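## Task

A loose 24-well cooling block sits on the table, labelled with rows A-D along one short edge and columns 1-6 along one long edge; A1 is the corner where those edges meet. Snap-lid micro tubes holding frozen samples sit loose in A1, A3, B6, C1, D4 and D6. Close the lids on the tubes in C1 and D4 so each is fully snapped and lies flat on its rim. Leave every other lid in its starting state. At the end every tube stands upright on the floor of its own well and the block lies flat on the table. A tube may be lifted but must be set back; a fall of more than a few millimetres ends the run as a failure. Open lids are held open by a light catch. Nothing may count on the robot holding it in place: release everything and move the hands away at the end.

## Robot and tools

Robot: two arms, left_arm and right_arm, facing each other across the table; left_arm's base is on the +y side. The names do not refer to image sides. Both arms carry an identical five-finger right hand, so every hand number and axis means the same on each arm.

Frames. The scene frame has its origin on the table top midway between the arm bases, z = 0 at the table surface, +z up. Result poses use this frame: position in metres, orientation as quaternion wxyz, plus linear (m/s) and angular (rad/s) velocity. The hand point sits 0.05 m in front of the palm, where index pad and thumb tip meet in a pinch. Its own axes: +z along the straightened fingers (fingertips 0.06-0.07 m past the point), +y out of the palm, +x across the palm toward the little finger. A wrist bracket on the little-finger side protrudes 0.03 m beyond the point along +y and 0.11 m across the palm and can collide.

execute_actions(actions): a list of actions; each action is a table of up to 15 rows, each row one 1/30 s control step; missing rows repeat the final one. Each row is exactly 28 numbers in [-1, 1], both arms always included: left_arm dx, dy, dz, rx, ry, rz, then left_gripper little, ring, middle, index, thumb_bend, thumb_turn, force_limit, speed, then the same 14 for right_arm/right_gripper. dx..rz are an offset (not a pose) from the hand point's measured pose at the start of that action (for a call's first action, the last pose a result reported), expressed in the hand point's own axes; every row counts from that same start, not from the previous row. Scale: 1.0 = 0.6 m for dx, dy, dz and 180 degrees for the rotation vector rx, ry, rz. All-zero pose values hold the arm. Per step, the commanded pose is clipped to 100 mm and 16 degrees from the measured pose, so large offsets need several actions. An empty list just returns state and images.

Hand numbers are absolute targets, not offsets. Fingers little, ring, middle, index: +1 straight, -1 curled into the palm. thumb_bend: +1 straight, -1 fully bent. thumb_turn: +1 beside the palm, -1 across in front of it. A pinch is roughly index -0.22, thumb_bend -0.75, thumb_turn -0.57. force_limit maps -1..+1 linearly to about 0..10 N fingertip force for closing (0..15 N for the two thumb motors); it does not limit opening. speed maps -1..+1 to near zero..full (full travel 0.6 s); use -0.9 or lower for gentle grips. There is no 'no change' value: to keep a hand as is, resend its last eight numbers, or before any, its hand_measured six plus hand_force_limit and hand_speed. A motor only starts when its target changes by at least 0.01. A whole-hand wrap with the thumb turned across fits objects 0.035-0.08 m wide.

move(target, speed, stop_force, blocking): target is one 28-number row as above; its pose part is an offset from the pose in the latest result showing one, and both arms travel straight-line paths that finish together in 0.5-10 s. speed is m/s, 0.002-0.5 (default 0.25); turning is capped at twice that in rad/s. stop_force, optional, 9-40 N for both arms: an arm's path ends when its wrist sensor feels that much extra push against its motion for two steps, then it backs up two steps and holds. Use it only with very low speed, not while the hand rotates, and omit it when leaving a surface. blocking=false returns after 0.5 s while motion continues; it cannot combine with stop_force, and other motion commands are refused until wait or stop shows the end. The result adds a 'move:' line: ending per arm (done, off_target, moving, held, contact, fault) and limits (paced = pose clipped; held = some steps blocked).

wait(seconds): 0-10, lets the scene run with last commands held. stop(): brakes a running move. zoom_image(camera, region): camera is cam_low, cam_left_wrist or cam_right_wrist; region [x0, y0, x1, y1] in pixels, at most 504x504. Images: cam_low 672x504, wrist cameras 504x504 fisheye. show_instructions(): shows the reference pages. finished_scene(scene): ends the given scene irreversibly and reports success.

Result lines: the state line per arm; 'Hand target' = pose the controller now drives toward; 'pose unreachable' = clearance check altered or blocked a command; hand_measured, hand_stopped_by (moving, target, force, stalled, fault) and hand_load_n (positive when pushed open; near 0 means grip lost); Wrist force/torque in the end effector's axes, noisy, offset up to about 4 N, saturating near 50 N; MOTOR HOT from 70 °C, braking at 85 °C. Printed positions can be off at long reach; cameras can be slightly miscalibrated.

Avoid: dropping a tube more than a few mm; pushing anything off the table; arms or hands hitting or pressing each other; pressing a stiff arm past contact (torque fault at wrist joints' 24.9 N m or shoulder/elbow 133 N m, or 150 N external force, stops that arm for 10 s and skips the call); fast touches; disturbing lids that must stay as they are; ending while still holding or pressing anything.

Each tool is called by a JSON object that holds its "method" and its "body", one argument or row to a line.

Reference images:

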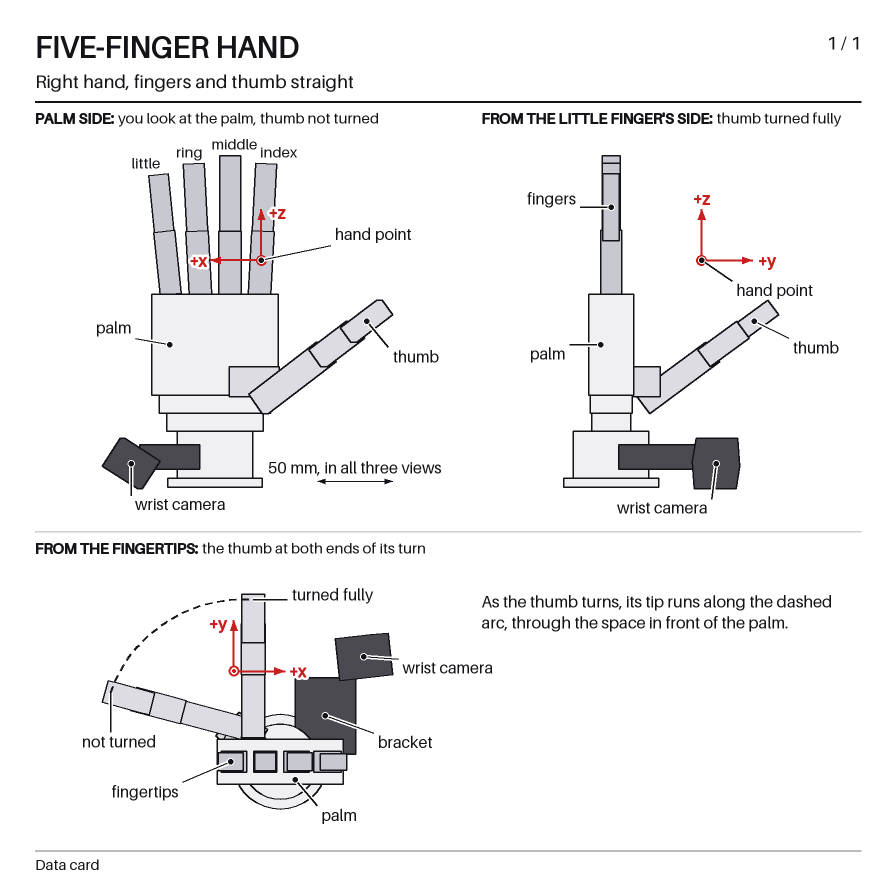

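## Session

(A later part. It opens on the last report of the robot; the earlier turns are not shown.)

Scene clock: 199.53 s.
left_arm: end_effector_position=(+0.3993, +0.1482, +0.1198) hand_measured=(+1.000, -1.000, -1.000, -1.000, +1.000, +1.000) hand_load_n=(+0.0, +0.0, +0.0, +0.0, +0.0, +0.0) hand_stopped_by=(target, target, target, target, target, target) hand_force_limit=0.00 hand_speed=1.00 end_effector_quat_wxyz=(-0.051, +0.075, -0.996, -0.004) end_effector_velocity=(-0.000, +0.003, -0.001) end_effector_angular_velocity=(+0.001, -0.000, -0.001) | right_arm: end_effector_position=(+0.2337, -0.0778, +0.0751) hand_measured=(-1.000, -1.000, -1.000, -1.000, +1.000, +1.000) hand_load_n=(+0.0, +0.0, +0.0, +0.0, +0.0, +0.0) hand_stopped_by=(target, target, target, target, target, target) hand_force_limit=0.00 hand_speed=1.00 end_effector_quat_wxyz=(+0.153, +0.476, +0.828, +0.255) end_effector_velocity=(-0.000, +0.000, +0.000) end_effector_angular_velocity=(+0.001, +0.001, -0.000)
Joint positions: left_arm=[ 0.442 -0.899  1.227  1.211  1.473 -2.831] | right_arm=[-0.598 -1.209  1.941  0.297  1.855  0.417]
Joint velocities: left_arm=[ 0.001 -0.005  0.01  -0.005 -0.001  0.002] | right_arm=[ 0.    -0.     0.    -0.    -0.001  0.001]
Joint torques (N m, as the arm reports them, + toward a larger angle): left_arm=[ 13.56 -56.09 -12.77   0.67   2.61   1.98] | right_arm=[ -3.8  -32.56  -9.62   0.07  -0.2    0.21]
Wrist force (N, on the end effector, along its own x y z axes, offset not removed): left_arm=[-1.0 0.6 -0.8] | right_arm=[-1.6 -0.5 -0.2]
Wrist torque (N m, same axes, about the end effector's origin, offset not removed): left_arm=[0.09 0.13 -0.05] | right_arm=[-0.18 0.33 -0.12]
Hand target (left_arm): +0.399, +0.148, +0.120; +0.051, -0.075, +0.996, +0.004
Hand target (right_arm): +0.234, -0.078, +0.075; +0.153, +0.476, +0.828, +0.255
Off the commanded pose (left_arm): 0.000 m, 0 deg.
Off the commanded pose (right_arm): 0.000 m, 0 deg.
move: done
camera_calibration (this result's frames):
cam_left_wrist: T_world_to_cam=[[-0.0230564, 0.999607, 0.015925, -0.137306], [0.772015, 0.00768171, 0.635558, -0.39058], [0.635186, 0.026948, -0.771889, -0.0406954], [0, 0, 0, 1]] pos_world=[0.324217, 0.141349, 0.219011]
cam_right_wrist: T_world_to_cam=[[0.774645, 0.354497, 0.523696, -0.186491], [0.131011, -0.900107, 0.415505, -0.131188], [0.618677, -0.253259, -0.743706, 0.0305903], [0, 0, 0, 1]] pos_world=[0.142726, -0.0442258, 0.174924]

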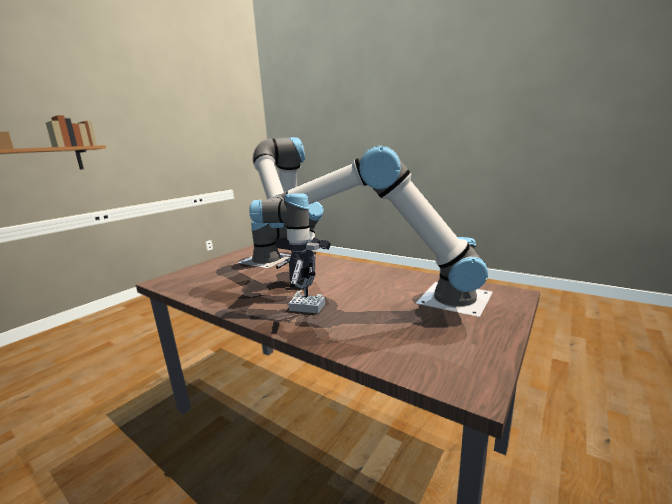

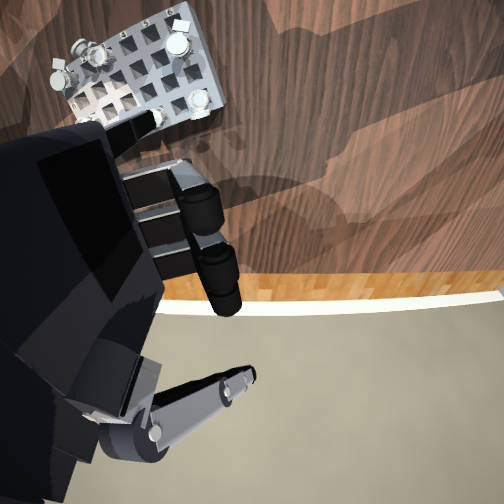

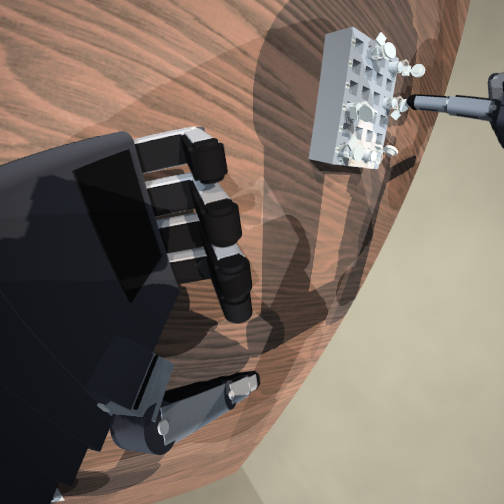

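{"method": "move", "body": {
  "target": [0.0004,-0.0033,0.0042,0,0,0, 1,-1,-1,-1,1,1,0,1, 0,0,0,0,0,0, -1,-1,-1,-1,1,1,0,1],
  "speed": 0.004,
  "stop_force": 10
}}

{"method": "zoom_image", "body": {
  "camera": "cam_left_wrist",
  "region": [120, 80, 220, 150]
}}

{"method": "zoom_image", "body": {
  "camera": "cam_right_wrist",
  "region": [370, 60, 450, 140]
}}

Scene clock: 206.13 s.
left_arm: end_effector_position=(+0.3996, +0.1463, +0.1173) hand_measured=(+1.000, -1.000, -1.000, -1.000, +1.000, +1.000) hand_load_n=(+0.0, +0.0, +0.0, +0.0, +0.0, +0.0) hand_stopped_by=(target, target, target, target, target, target) hand_force_limit=0.00 hand_speed=1.00 end_effector_quat_wxyz=(-0.051, +0.075, -0.996, -0.004) end_effector_velocity=(-0.000, -0.000, -0.001) end_effector_angular_velocity=(+0.002, +0.001, -0.001) | right_arm: end_effector_position=(+0.2337, -0.0778, +0.0751) hand_measured=(-1.000, -1.000, -1.000, -1.000, +1.000, +1.000) hand_load_n=(+0.0, +0.0, +0.0, +0.0, +0.0, +0.0) hand_stopped_by=(target, target, target, target, target, target) hand_force_limit=0.00 hand_speed=1.00 end_effector_quat_wxyz=(+0.153, +0.476, +0.828, +0.255) end_effector_velocity=(-0.001, +0.001, +0.000) end_effector_angular_velocity=(-0.000, -0.001, +0.003)
Joint positions: left_arm=[ 0.441 -0.893  1.223  1.209  1.473 -2.832] | right_arm=[-0.598 -1.209  1.941  0.297  1.855  0.417]
Joint velocities: left_arm=[-0.001  0.002  0.    -0.     0.001  0.   ] | right_arm=[ 0.003  0.    -0.001  0.     0.001 -0.001]
Joint torques (N m, as the arm reports them, + toward a larger angle): left_arm=[-15.45 -35.9  -27.86   0.85   1.36  -2.02] | right_arm=[ -3.19 -32.84  -9.58   2.1   -0.15   0.23]
Wrist force (N, on the end effector, along its own x y z axes, offset not removed): left_arm=[1.1 -1.1 0.5] | right_arm=[-1.6 -1.1 -0.5]
Wrist torque (N m, same axes, about the end effector's origin, offset not removed): left_arm=[-0.31 -0.15 -0.02] | right_arm=[-0.30 0.44 -0.19]
Hand target (left_arm): +0.400, +0.146, +0.117; +0.051, -0.075, +0.996, +0.004
Hand target (right_arm): +0.234, -0.078, +0.075; +0.153, +0.476, +0.828, +0.255
Off the commanded pose (left_arm): 0.000 m, 0 deg.
Off the commanded pose (right_arm): 0.000 m, 0 deg.
move: done
camera_calibration (this result's frames):
cam_left_wrist: T_world_to_cam=[[-0.0230536, 0.999608, 0.015906, -0.13538], [0.772033, 0.00769232, 0.635536, -0.389244], [0.635164, 0.0269313, -0.771908, -0.0427081], [0, 0, 0, 1]] pos_world=[0.324515, 0.139471, 0.216565]
cam_right_wrist: T_world_to_cam=[[0.774652, 0.354509, 0.523677, -0.186485], [0.131017, -0.900097, 0.415523, -0.131194], [0.618667, -0.253275, -0.743709, 0.0305909], [0, 0, 0, 1]] pos_world=[0.142724, -0.0442286, 0.174923]

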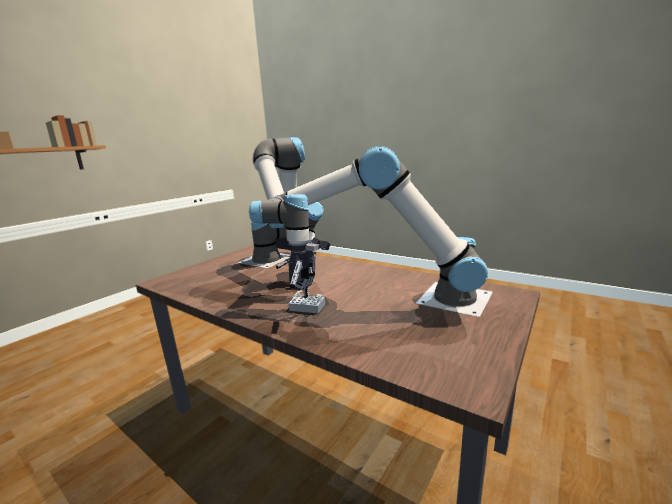

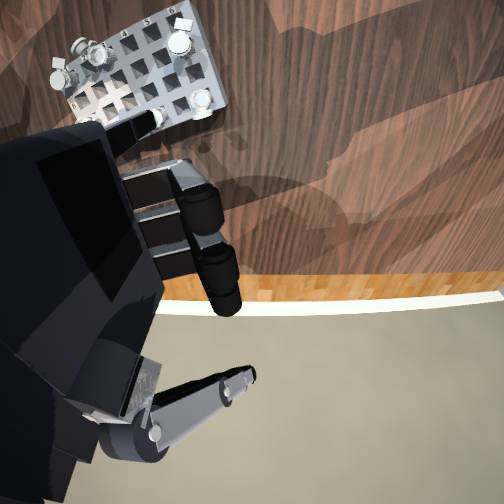

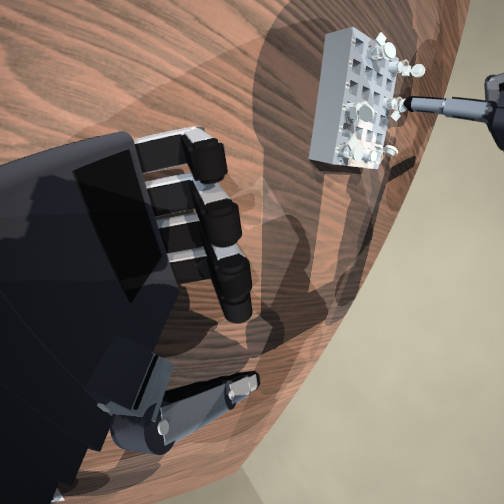

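Region (120, 80, 220, 150) of cam_left_wrist's 504x504 image, scaled by 5.040, with more detail than that image has; it fills the top 353 rows of this view, and the rest is white.

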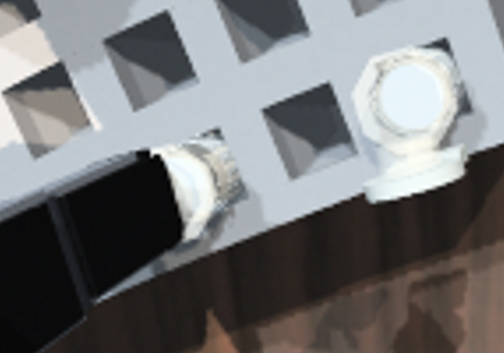

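Region (370, 60, 450, 140) of cam_right_wrist's 504x504 image, scaled by 6.300, with more detail than that image has.

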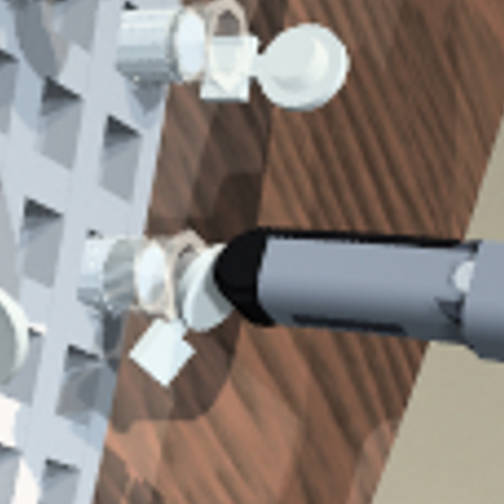

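{"method": "move", "body": {
  "target": [0.0014,0,0.0133,0,0,0, 1,-1,-1,-1,1,1,0,1, 0,0,0,0,0,0, -1,-1,-1,-1,1,1,0,1],
  "speed": 0.003,
  "stop_force": 12
}}

{"method": "zoom_image", "body": {
  "camera": "cam_left_wrist",
  "region": [120, 80, 220, 150]
}}

{"method": "zoom_image", "body": {
  "camera": "cam_right_wrist",
  "region": [370, 60, 450, 140]
}}

Scene clock: 210.50 s.
left_arm: end_effector_position=(+0.3996, +0.1463, +0.1112) hand_measured=(+1.000, -1.000, -1.000, -1.000, +1.000, +1.000) hand_load_n=(+0.0, +0.0, +0.0, +0.0, +0.0, +0.0) hand_stopped_by=(target, target, target, target, target, target) hand_force_limit=0.00 hand_speed=1.00 end_effector_quat_wxyz=(-0.051, +0.075, -0.996, -0.004) end_effector_velocity=(-0.000, +0.001, +0.001) end_effector_angular_velocity=(+0.002, +0.002, +0.001) | right_arm: end_effector_position=(+0.2337, -0.0778, +0.0751) hand_measured=(-1.000, -1.000, -1.000, -1.000, +1.000, +1.000) hand_load_n=(+0.0, +0.0, +0.0, +0.0, +0.0, +0.0) hand_stopped_by=(target, target, target, target, target, target) hand_force_limit=0.00 hand_speed=1.00 end_effector_quat_wxyz=(+0.153, +0.476, +0.828, +0.255) end_effector_velocity=(+0.000, -0.000, +0.000) end_effector_angular_velocity=(+0.000, -0.001, -0.001)
Joint positions: left_arm=[ 0.441 -0.888  1.231  1.196  1.473 -2.832] | right_arm=[-0.598 -1.209  1.941  0.297  1.855  0.417]
Joint velocities: left_arm=[ 0.    -0.    -0.001  0.004  0.    -0.001] | right_arm=[-0.    -0.001  0.    -0.     0.001  0.001]
Joint torques (N m, as the arm reports them, + toward a larger angle): left_arm=[-12.45 -40.15 -22.22   2.37  -0.48  -1.48] | right_arm=[ -3.68 -32.76 -10.2   -0.86  -0.25   0.15]
Wrist force (N, on the end effector, along its own x y z axes, offset not removed): left_arm=[-2.1 -0.2 -18.4] | right_arm=[-1.2 -2.1 -0.9]
Wrist torque (N m, same axes, about the end effector's origin, offset not removed): left_arm=[1.17 1.09 -0.23] | right_arm=[-0.43 0.25 -0.12]
Hand target (left_arm): +0.400, +0.146, +0.112; +0.051, -0.075, +0.996, +0.004
Hand target (right_arm): +0.234, -0.078, +0.075; +0.153, +0.476, +0.828, +0.255
Off the commanded pose (left_arm): 0.002 m, 0 deg.
Off the commanded pose (right_arm): 0.000 m, 0 deg.
move: contact (left_arm)
camera_calibration (this result's frames):
cam_left_wrist: T_world_to_cam=[[-0.0230555, 0.999607, 0.0159629, -0.135281], [0.77203, 0.00765748, 0.63554, -0.385342], [0.635168, 0.0269766, -0.771903, -0.0474245], [0, 0, 0, 1]] pos_world=[0.324499, 0.139458, 0.210453]
cam_right_wrist: T_world_to_cam=[[0.774652, 0.354509, 0.523677, -0.186485], [0.131017, -0.900097, 0.415523, -0.131194], [0.618667, -0.253275, -0.743709, 0.0305909], [0, 0, 0, 1]] pos_world=[0.142724, -0.0442286, 0.174923]

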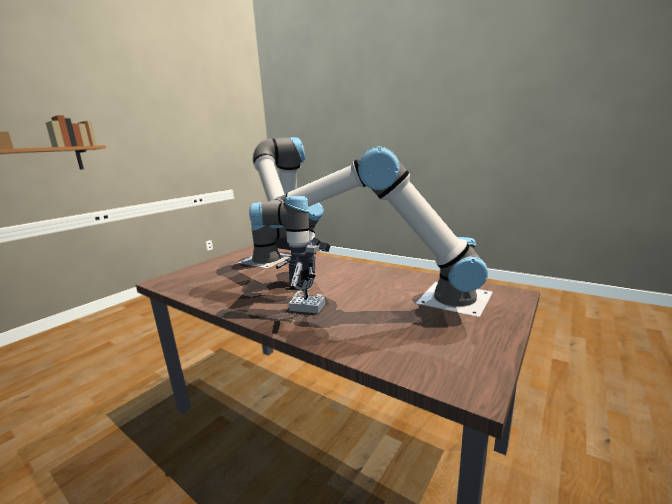

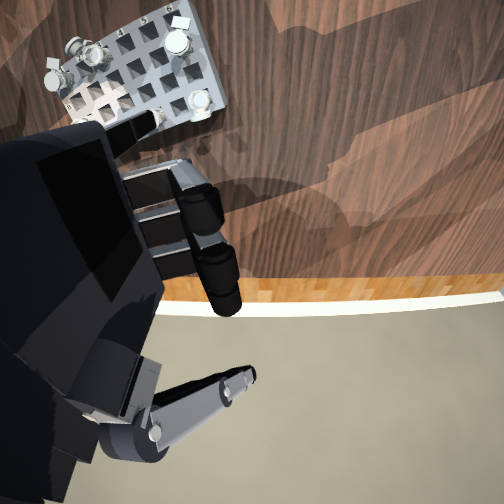

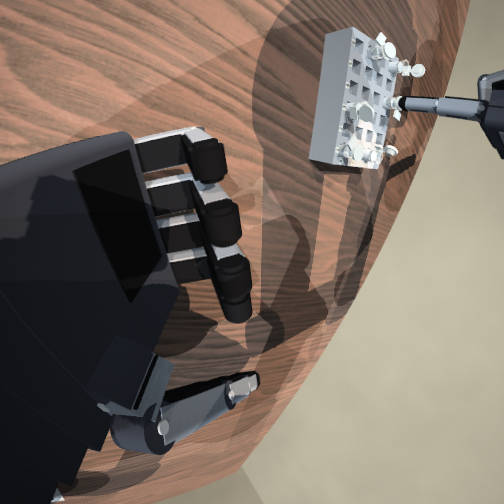

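Region (120, 80, 220, 150) of cam_left_wrist's 504x504 image, scaled by 5.040, with more detail than that image has; it fills the top 353 rows of this view, and the rest is white.

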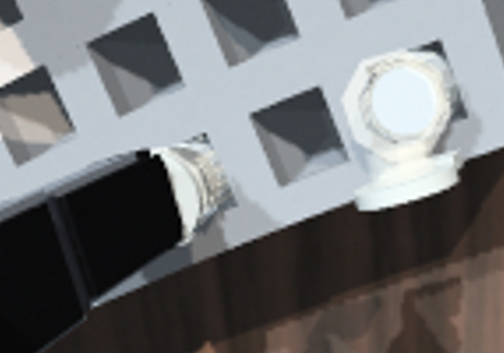

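Region (370, 60, 450, 140) of cam_right_wrist's 504x504 image, scaled by 6.300, with more detail than that image has.

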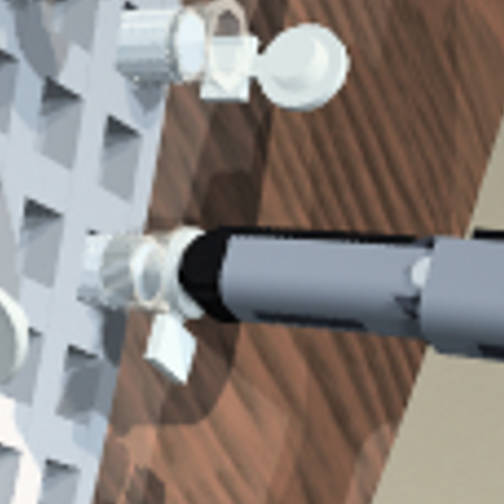

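{"method": "move", "body": {
  "target": [-0.0021,0,-0.02,0,0,0, 1,-1,-1,-1,1,1,0,1, 0,0,0,0,0,0, -1,-1,-1,-1,1,1,0,1],
  "speed": 0.03
}}

{"method": "zoom_image", "body": {
  "camera": "cam_left_wrist",
  "region": [120, 80, 220, 150]
}}

{"method": "zoom_image", "body": {
  "camera": "cam_right_wrist",
  "region": [370, 30, 450, 130]
}}

Scene clock: 219.93 s.
left_arm: end_effector_position=(+0.3996, +0.1463, +0.1230) hand_measured=(+1.000, -1.000, -1.000, -1.000, +1.000, +1.000) hand_load_n=(+0.0, +0.0, +0.0, +0.0, +0.0, +0.0) hand_stopped_by=(target, target, target, target, target, target) hand_force_limit=0.00 hand_speed=1.00 end_effector_quat_wxyz=(-0.051, +0.075, -0.996, -0.004) end_effector_velocity=(-0.000, +0.001, +0.002) end_effector_angular_velocity=(+0.003, +0.001, -0.000) | right_arm: end_effector_position=(+0.2337, -0.0778, +0.0751) hand_measured=(-1.000, -1.000, -1.000, -1.000, +1.000, +1.000) hand_load_n=(+0.0, +0.0, +0.0, +0.0, +0.0, +0.0) hand_stopped_by=(target, target, target, target, target, target) hand_force_limit=0.00 hand_speed=1.00 end_effector_quat_wxyz=(+0.153, +0.476, +0.828, +0.255) end_effector_velocity=(-0.001, -0.000, -0.000) end_effector_angular_velocity=(-0.001, +0.001, +0.002)
Joint positions: left_arm=[ 0.441 -0.897  1.216  1.221  1.473 -2.832] | right_arm=[-0.598 -1.209  1.941  0.297  1.855  0.417]
Joint velocities: left_arm=[-0.    -0.002 -0.002  0.007 -0.001  0.   ] | right_arm=[ 0.002 -0.     0.002  0.    -0.    -0.   ]
Joint torques (N m, as the arm reports them, + toward a larger angle): left_arm=[ -3.93 -56.36 -29.09   4.32  -1.17   1.37] | right_arm=[ -3.67 -32.73  -9.85  -0.83  -0.21   0.13]
Wrist force (N, on the end effector, along its own x y z axes, offset not removed): left_arm=[-0.4 0.0 1.5] | right_arm=[0.2 -1.1 -0.4]
Wrist torque (N m, same axes, about the end effector's origin, offset not removed): left_arm=[-0.21 0.06 0.08] | right_arm=[-0.21 0.01 -0.07]
Hand target (left_arm): +0.400, +0.146, +0.123; +0.051, -0.075, +0.996, +0.004
Hand target (right_arm): +0.234, -0.078, +0.075; +0.153, +0.476, +0.828, +0.255
Off the commanded pose (left_arm): 0.000 m, 0 deg.
Off the commanded pose (right_arm): 0.000 m, 0 deg.
move: done
camera_calibration (this result's frames):
cam_left_wrist: T_world_to_cam=[[-0.0230115, 0.999608, 0.0159494, -0.135484], [0.772025, 0.00763184, 0.635546, -0.392825], [0.635176, 0.0269382, -0.771898, -0.0383328], [0, 0, 0, 1]] pos_world=[0.324501, 0.139462, 0.222231]
cam_right_wrist: T_world_to_cam=[[0.774652, 0.354509, 0.523677, -0.186485], [0.131017, -0.900097, 0.415523, -0.131194], [0.618667, -0.253275, -0.743709, 0.0305909], [0, 0, 0, 1]] pos_world=[0.142724, -0.0442286, 0.174923]

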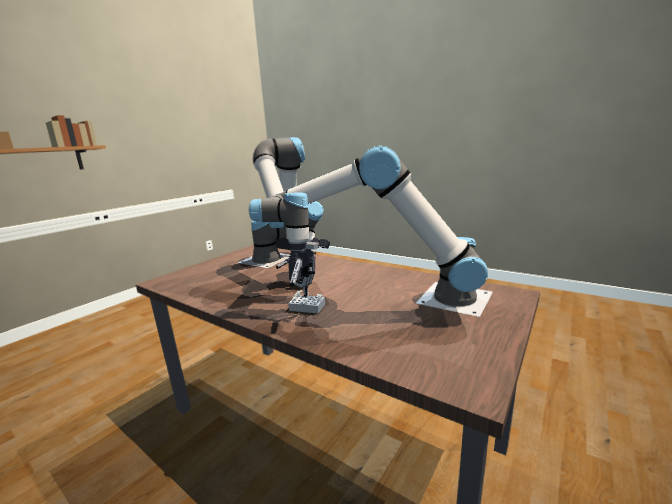

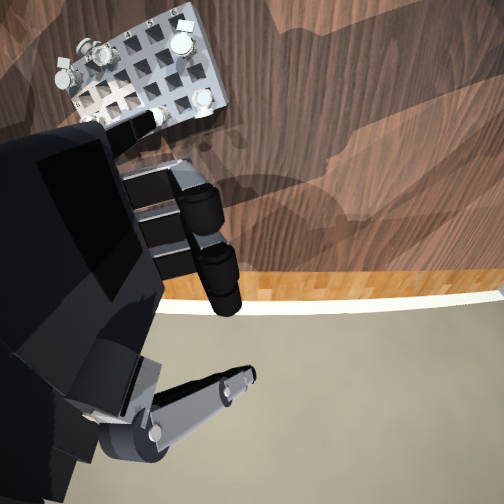

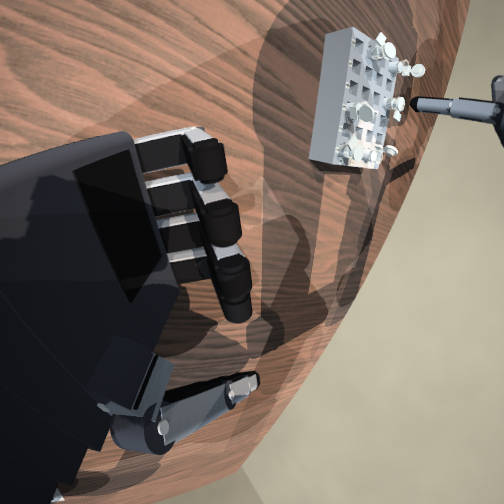

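Region (120, 80, 220, 150) of cam_left_wrist's 504x504 image, scaled by 5.040, with more detail than that image has; it fills the top 353 rows of this view, and the rest is white.

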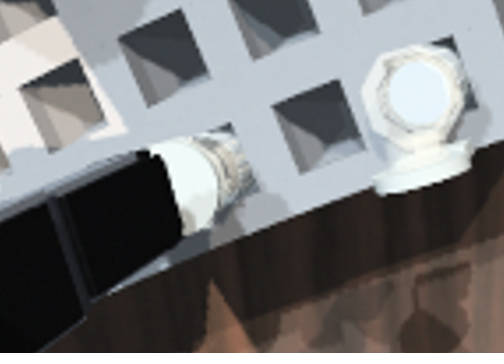

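Region (370, 30, 450, 130) of cam_right_wrist's 504x504 image, scaled by 5.040, with more detail than that image has; it fills the left 403 columns of this view, and the rest is white.

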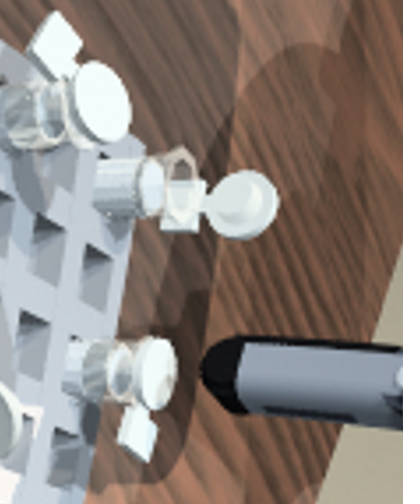

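{"method": "zoom_image", "body": {
  "camera": "cam_right_wrist",
  "region": [378, 88, 418, 128]
}}

{"method": "zoom_image", "body": {
  "camera": "cam_right_wrist",
  "region": [362, 27, 402, 67]
}}

{"method": "zoom_image", "body": {
  "camera": "cam_right_wrist",
  "region": [330, 128, 405, 173]
}}

Region (378, 88, 418, 128) of cam_right_wrist's 504x504 image, scaled by 12.600, with more detail than that image has.

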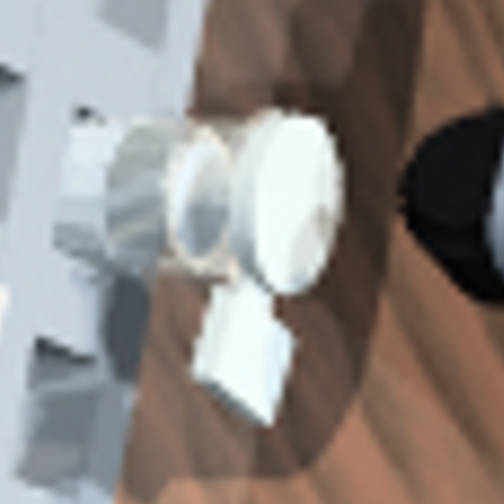

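Region (362, 27, 402, 67) of cam_right_wrist's 504x504 image, scaled by 12.600, with more detail than that image has.

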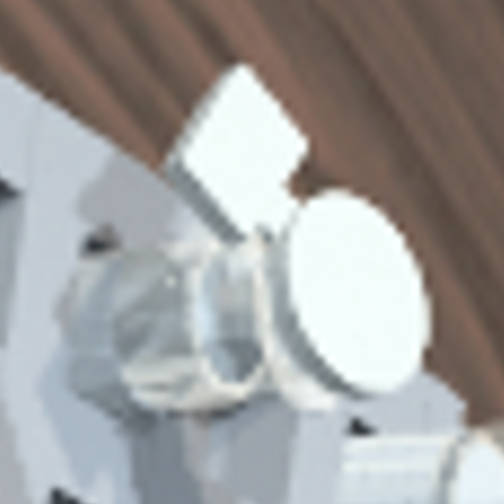

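Region (330, 128, 405, 173) of cam_right_wrist's 504x504 image, scaled by 6.720, with more detail than that image has; it fills the top 302 rows of this view, and the rest is white.

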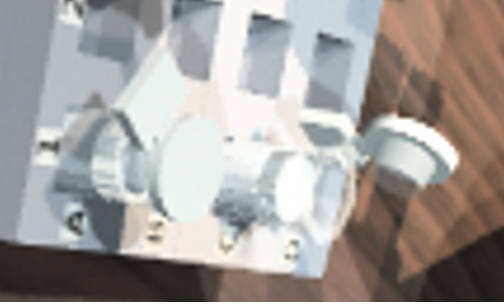

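{"method": "move", "body": {
  "target": [-0.0373,-0.114,0.0039,0.0149,0,0.1414, 1,-1,-1,-1,1,1,0,1, 0,0,0,0,0,0, -1,-1,-1,-1,1,1,0,1],
  "speed": 0.15
}}

{"method": "zoom_image", "body": {
  "camera": "cam_left_wrist",
  "region": [70, 30, 250, 170]
}}

{"method": "zoom_image", "body": {
  "camera": "cam_right_wrist",
  "region": [360, 95, 440, 175]
}}

Scene clock: 241.70 s.
left_arm: end_effector_position=(+0.4318, +0.0822, +0.1230) hand_measured=(+1.000, -1.000, -1.000, -1.000, +1.000, +1.000) hand_load_n=(+0.0, +0.0, +0.0, +0.0, +0.0, +0.0) hand_stopped_by=(target, target, target, target, target, target) hand_force_limit=0.00 hand_speed=1.00 end_effector_quat_wxyz=(+0.051, +0.147, +0.988, -0.008) end_effector_velocity=(+0.002, -0.002, +0.000) end_effector_angular_velocity=(+0.001, +0.000, -0.014) | right_arm: end_effector_position=(+0.2337, -0.0778, +0.0751) hand_measured=(-1.000, -1.000, -1.000, -1.000, +1.000, +1.000) hand_load_n=(+0.0, +0.0, +0.0, +0.0, +0.0, +0.0) hand_stopped_by=(target, target, target, target, target, target) hand_force_limit=0.00 hand_speed=1.00 end_effector_quat_wxyz=(+0.153, +0.476, +0.828, +0.255) end_effector_velocity=(-0.000, +0.000, -0.000) end_effector_angular_velocity=(+0.000, +0.001, +0.000)
Joint positions: left_arm=[ 0.424 -0.815  1.062  1.253  1.495 -2.402] | right_arm=[-0.598 -1.209  1.941  0.297  1.855  0.417]
Joint velocities: left_arm=[ 0.002  0.004 -0.007  0.003  0.001  0.016] | right_arm=[ 0.     0.001  0.    -0.    -0.001  0.   ]
Joint torques (N m, as the arm reports them, + toward a larger angle): left_arm=[ 16.02 -39.27 -26.97   4.53   2.48   1.38] | right_arm=[ -3.46 -32.8   -9.63  -0.68  -0.31   0.26]
Wrist force (N, on the end effector, along its own x y z axes, offset not removed): left_arm=[-0.6 -2.0 -0.1] | right_arm=[-1.1 -1.0 -0.2]
Wrist torque (N m, same axes, about the end effector's origin, offset not removed): left_arm=[-0.31 -0.02 -0.16] | right_arm=[-0.17 0.25 -0.12]
Hand target (left_arm): +0.432, +0.082, +0.123; +0.051, +0.147, +0.988, -0.008
Hand target (right_arm): +0.234, -0.078, +0.075; +0.153, +0.476, +0.828, +0.255
Off the commanded pose (left_arm): 0.000 m, 0 deg.
Off the commanded pose (right_arm): 0.000 m, 0 deg.
move: done
camera_calibration (this result's frames):
cam_left_wrist: T_world_to_cam=[[0.409614, 0.912133, 0.015161, -0.250204], [0.69997, -0.324908, 0.635985, -0.358807], [0.585028, -0.249896, -0.771553, -0.0127102], [0, 0, 0, 1]] pos_world=[0.361077, 0.108463, 0.222183]
cam_right_wrist: T_world_to_cam=[[0.774652, 0.354509, 0.523677, -0.186485], [0.131017, -0.900097, 0.415523, -0.131194], [0.618667, -0.253275, -0.743709, 0.0305909], [0, 0, 0, 1]] pos_world=[0.142724, -0.0442286, 0.174923]

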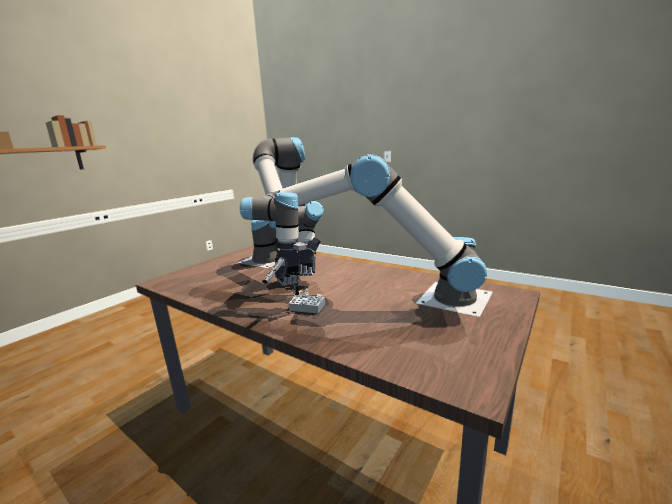

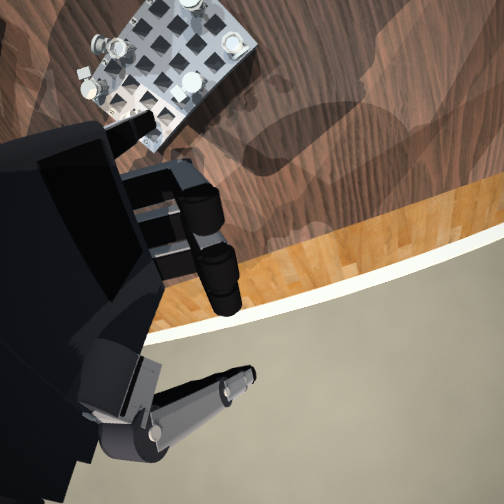

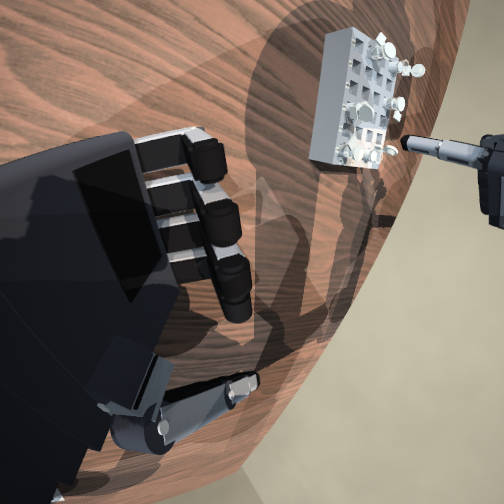

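Region (70, 30, 250, 170) of cam_left_wrist's 504x504 image, scaled by 2.800, with more detail than that image has.

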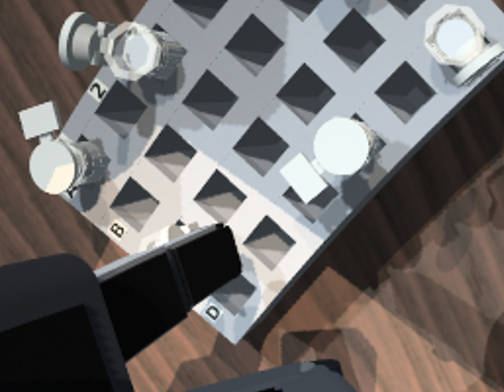

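Region (360, 95, 440, 175) of cam_right_wrist's 504x504 image, scaled by 6.300, with more detail than that image has.

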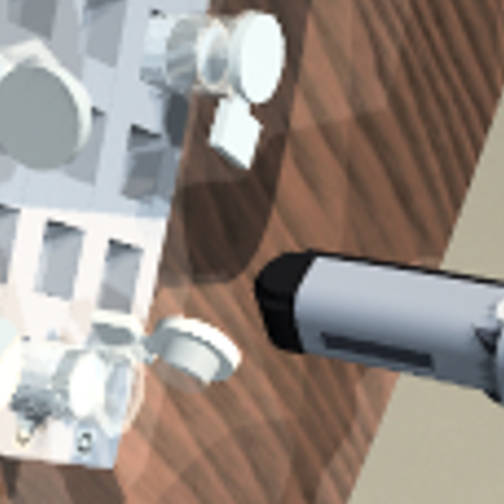

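{"method": "move", "body": {
  "target": [0.004,-0.0397,0.0113,0,0,0, 1,-1,-1,-1,1,1,0,1, 0,0,0,0,0,0, -1,-1,-1,-1,1,1,0,1],
  "speed": 0.01,
  "stop_force": 10
}}

{"method": "zoom_image", "body": {
  "camera": "cam_left_wrist",
  "region": [100, 70, 220, 170]
}}

{"method": "zoom_image", "body": {
  "camera": "cam_right_wrist",
  "region": [345, 120, 425, 190]
}}

Scene clock: 259.20 s.
left_arm: end_effector_position=(+0.4298, +0.0764, +0.1212) hand_measured=(+1.000, -1.000, -1.000, -1.000, +1.000, +1.000) hand_load_n=(+0.0, +0.0, +0.0, +0.0, +0.0, +0.0) hand_stopped_by=(target, target, target, target, target, target) hand_force_limit=0.00 hand_speed=1.00 end_effector_quat_wxyz=(+0.051, +0.147, +0.988, -0.008) end_effector_velocity=(-0.000, -0.000, -0.000) end_effector_angular_velocity=(-0.001, +0.001, -0.000) | right_arm: end_effector_position=(+0.2337, -0.0778, +0.0751) hand_measured=(-1.000, -1.000, -1.000, -1.000, +1.000, +1.000) hand_load_n=(+0.0, +0.0, +0.0, +0.0, +0.0, +0.0) hand_stopped_by=(target, target, target, target, target, target) hand_force_limit=0.00 hand_speed=1.00 end_effector_quat_wxyz=(+0.153, +0.476, +0.828, +0.255) end_effector_velocity=(+0.000, +0.000, +0.000) end_effector_angular_velocity=(+0.000, +0.000, -0.000)
Joint positions: left_arm=[ 0.416 -0.805  1.049  1.256  1.495 -2.409] | right_arm=[-0.598 -1.209  1.941  0.297  1.855  0.417]
Joint velocities: left_arm=[ 0.     0.    -0.    -0.     0.001  0.   ] | right_arm=[-0.    -0.    -0.    -0.    -0.001 -0.   ]
Joint torques (N m, as the arm reports them, + toward a larger angle): left_arm=[  4.44 -53.95 -13.7    2.68  -1.71   1.13] | right_arm=[ -3.41 -32.96  -9.46  -0.81  -0.24   0.14]
Wrist force (N, on the end effector, along its own x y z axes, offset not removed): left_arm=[-0.7 -1.6 0.1] | right_arm=[-1.1 -1.0 -1.2]
Wrist torque (N m, same axes, about the end effector's origin, offset not removed): left_arm=[-0.29 0.07 -0.03] | right_arm=[-0.21 0.26 -0.19]
Hand target (left_arm): +0.430, +0.076, +0.121; +0.051, +0.147, +0.988, -0.008
Hand target (right_arm): +0.234, -0.078, +0.075; +0.153, +0.476, +0.828, +0.255
Off the commanded pose (left_arm): 0.018 m, 0 deg.
Off the commanded pose (right_arm): 0.000 m, 0 deg.
move: held (left_arm); limits=held; held on 57 of 81 steps (left_arm), including the last (left_arm)
pose unreachable (left arm): on one or more control steps of this call, first in action 0 (counted from 0), this arm could not follow its commanded pose, so it was not sent that pose on those steps. On the call's last step it was still not sent that pose. It may still have moved: this result reports where it is.
cause: the commanded pose would bring a part of the arm too close to another arm (a part of this arm just beyond joint 3 (elbow) and a part of the other arm just beyond its joint 3 (elbow)).
camera_calibration (this result's frames):
cam_left_wrist: T_world_to_cam=[[0.410684, 0.911652, 0.0151348, -0.244476], [0.699663, -0.325743, 0.635895, -0.35794], [0.584645, -0.250563, -0.771627, -0.0141372], [0, 0, 0, 1]] pos_world=[0.359105, 0.102739, 0.220404]
cam_right_wrist: T_world_to_cam=[[0.774652, 0.354509, 0.523677, -0.186485], [0.131017, -0.900097, 0.415523, -0.131194], [0.618667, -0.253275, -0.743709, 0.030591], [0, 0, 0, 1]] pos_world=[0.142724, -0.0442286, 0.174923]

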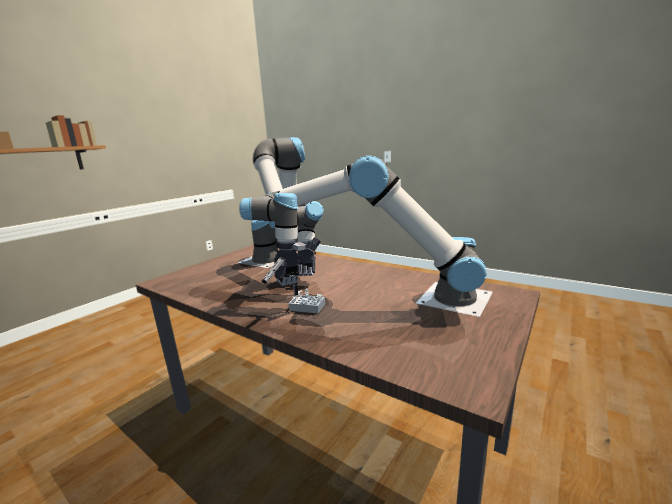

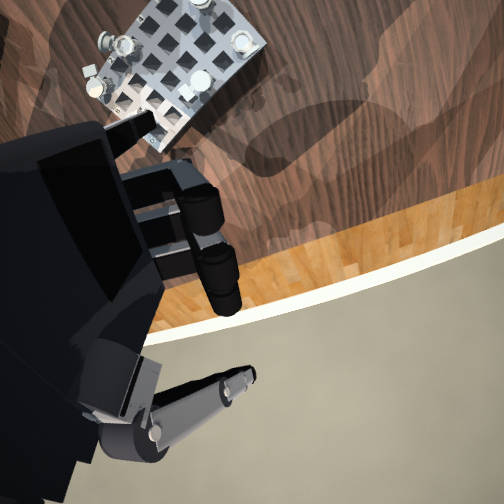

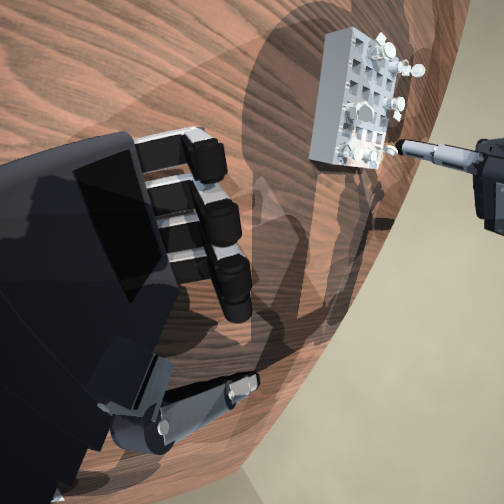

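Region (100, 70, 220, 170) of cam_left_wrist's 504x504 image, scaled by 4.200, with more detail than that image has.

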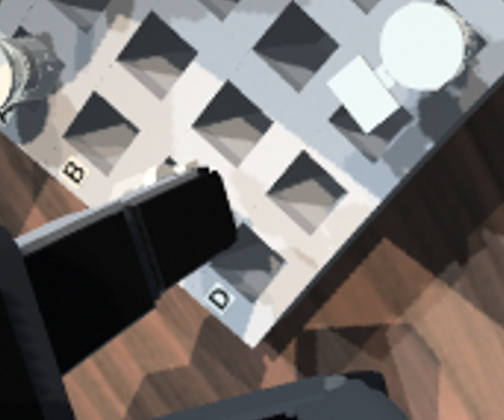

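Region (345, 120, 425, 190) of cam_right_wrist's 504x504 image, scaled by 6.300, with more detail than that image has; it fills the top 441 rows of this view, and the rest is white.

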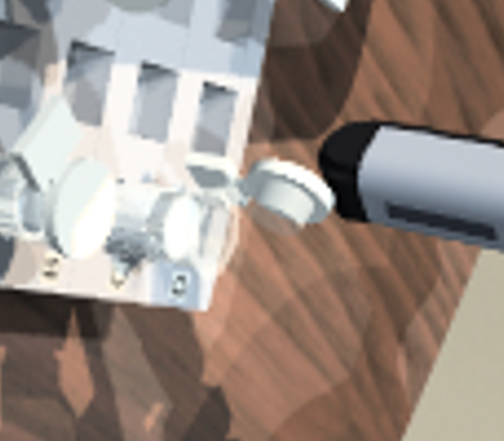

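{"method": "move", "body": {
  "target": [0.0027,0.005,0.0064,0,0,0, 1,-1,-1,-1,1,1,0,1, 0.0258,-0.141,-0.108,-0.044,0,0, -1,-1,-1,-1,1,1,0,1],
  "speed": 0.12
}}

Scene clock: 271.73 s.
left_arm: end_effector_position=(+0.4295, +0.0796, +0.1172) hand_measured=(+1.000, -1.000, -1.000, -1.000, +1.000, +1.000) hand_load_n=(+0.0, +0.0, +0.0, +0.0, +0.0, +0.0) hand_stopped_by=(target, target, target, target, target, target) hand_force_limit=0.00 hand_speed=1.00 end_effector_quat_wxyz=(+0.051, +0.147, +0.988, -0.008) end_effector_velocity=(-0.000, +0.001, -0.000) end_effector_angular_velocity=(+0.001, +0.001, +0.000) | right_arm: end_effector_position=(+0.1342, -0.1178, +0.0802) hand_measured=(-1.000, -1.000, -1.000, -1.000, +1.000, +1.000) hand_load_n=(+0.0, +0.0, +0.0, +0.0, +0.0, +0.0) hand_stopped_by=(target, target, target, target, target, target) hand_force_limit=0.00 hand_speed=1.00 end_effector_quat_wxyz=(+0.186, +0.464, +0.808, +0.312) end_effector_velocity=(-0.002, -0.001, -0.000) end_effector_angular_velocity=(-0.000, -0.003, -0.001)
Joint positions: left_arm=[ 0.418 -0.81   1.068  1.242  1.495 -2.407] | right_arm=[-0.329 -1.286  2.127  0.151  2.067  0.613]
Joint velocities: left_arm=[ 0.    -0.     0.001  0.001  0.     0.   ] | right_arm=[0.008 0.001 0.002 0.    0.007 0.007]
Joint torques (N m, as the arm reports them, + toward a larger angle): left_arm=[ 15.85 -61.7  -11.29   0.89   2.65   1.31] | right_arm=[  6.03 -17.17  -5.83  -0.89   2.04   1.44]
Wrist force (N, on the end effector, along its own x y z axes, offset not removed): left_arm=[0.5 -1.8 1.6] | right_arm=[-0.9 -2.0 -0.3]
Wrist torque (N m, same axes, about the end effector's origin, offset not removed): left_arm=[-0.53 -0.21 0.02] | right_arm=[-0.36 0.23 -0.16]
Hand target (left_arm): +0.430, +0.080, +0.117; +0.051, +0.147, +0.988, -0.008
Hand target (right_arm): +0.134, -0.118, +0.080; +0.186, +0.464, +0.808, +0.312
Off the commanded pose (left_arm): 0.000 m, 0 deg.
Off the commanded pose (right_arm): 0.001 m, 0 deg.
move: done
camera_calibration (this result's frames):
cam_left_wrist: T_world_to_cam=[[0.410683, 0.911652, 0.015139, -0.247222], [0.699663, -0.325745, 0.635895, -0.354161], [0.584646, -0.250559, -0.771627, -0.0162393], [0, 0, 0, 1]] pos_world=[0.358818, 0.105946, 0.216421]
cam_right_wrist: T_world_to_cam=[[0.704557, 0.315511, 0.635651, -0.102128], [0.0857693, -0.927021, 0.365069, -0.149345], [0.704445, -0.202692, -0.6802, 0.0751321], [0, 0, 0, 1]] pos_world=[0.0318374, -0.0909947, 0.170544]

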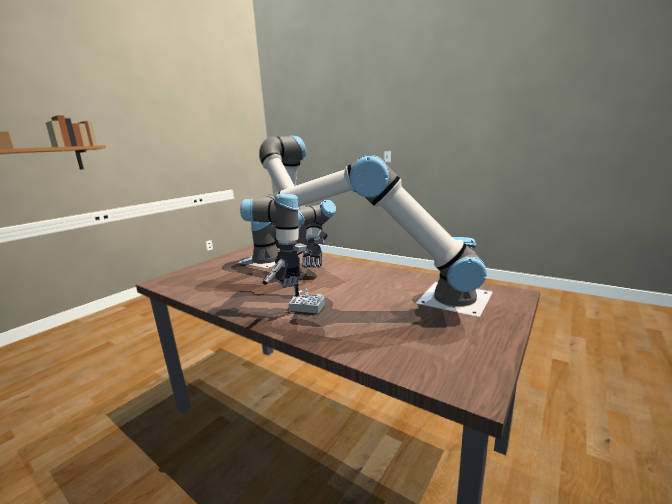

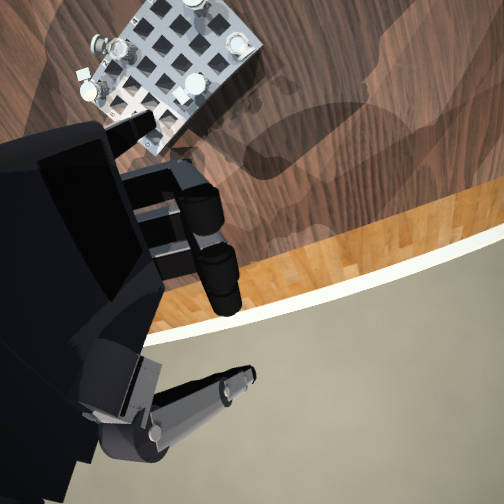

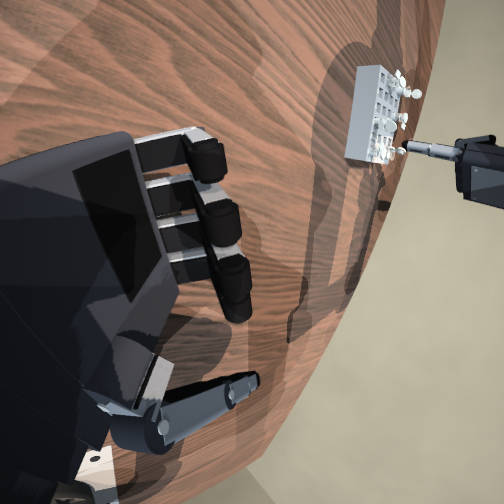

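{"method": "zoom_image", "body": {
  "camera": "cam_right_wrist",
  "region": [365, 105, 435, 175]
}}

{"method": "zoom_image", "body": {
  "camera": "cam_left_wrist",
  "region": [100, 70, 220, 170]
}}

Region (365, 105, 435, 175) of cam_right_wrist's 504x504 image, scaled by 7.200, with more detail than that image has.

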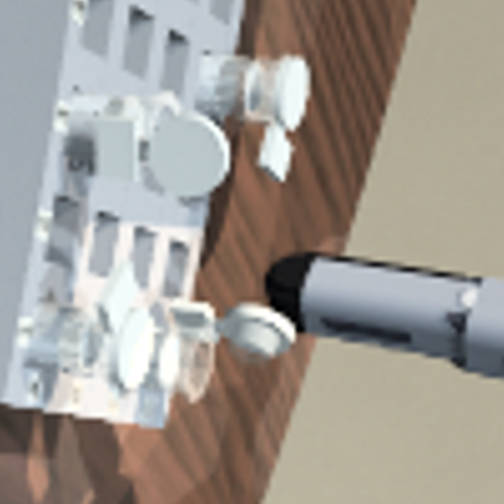

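Region (100, 70, 220, 170) of cam_left_wrist's 504x504 image, scaled by 4.200, with more detail than that image has.

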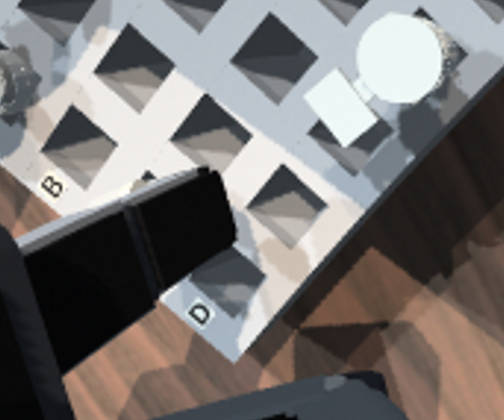

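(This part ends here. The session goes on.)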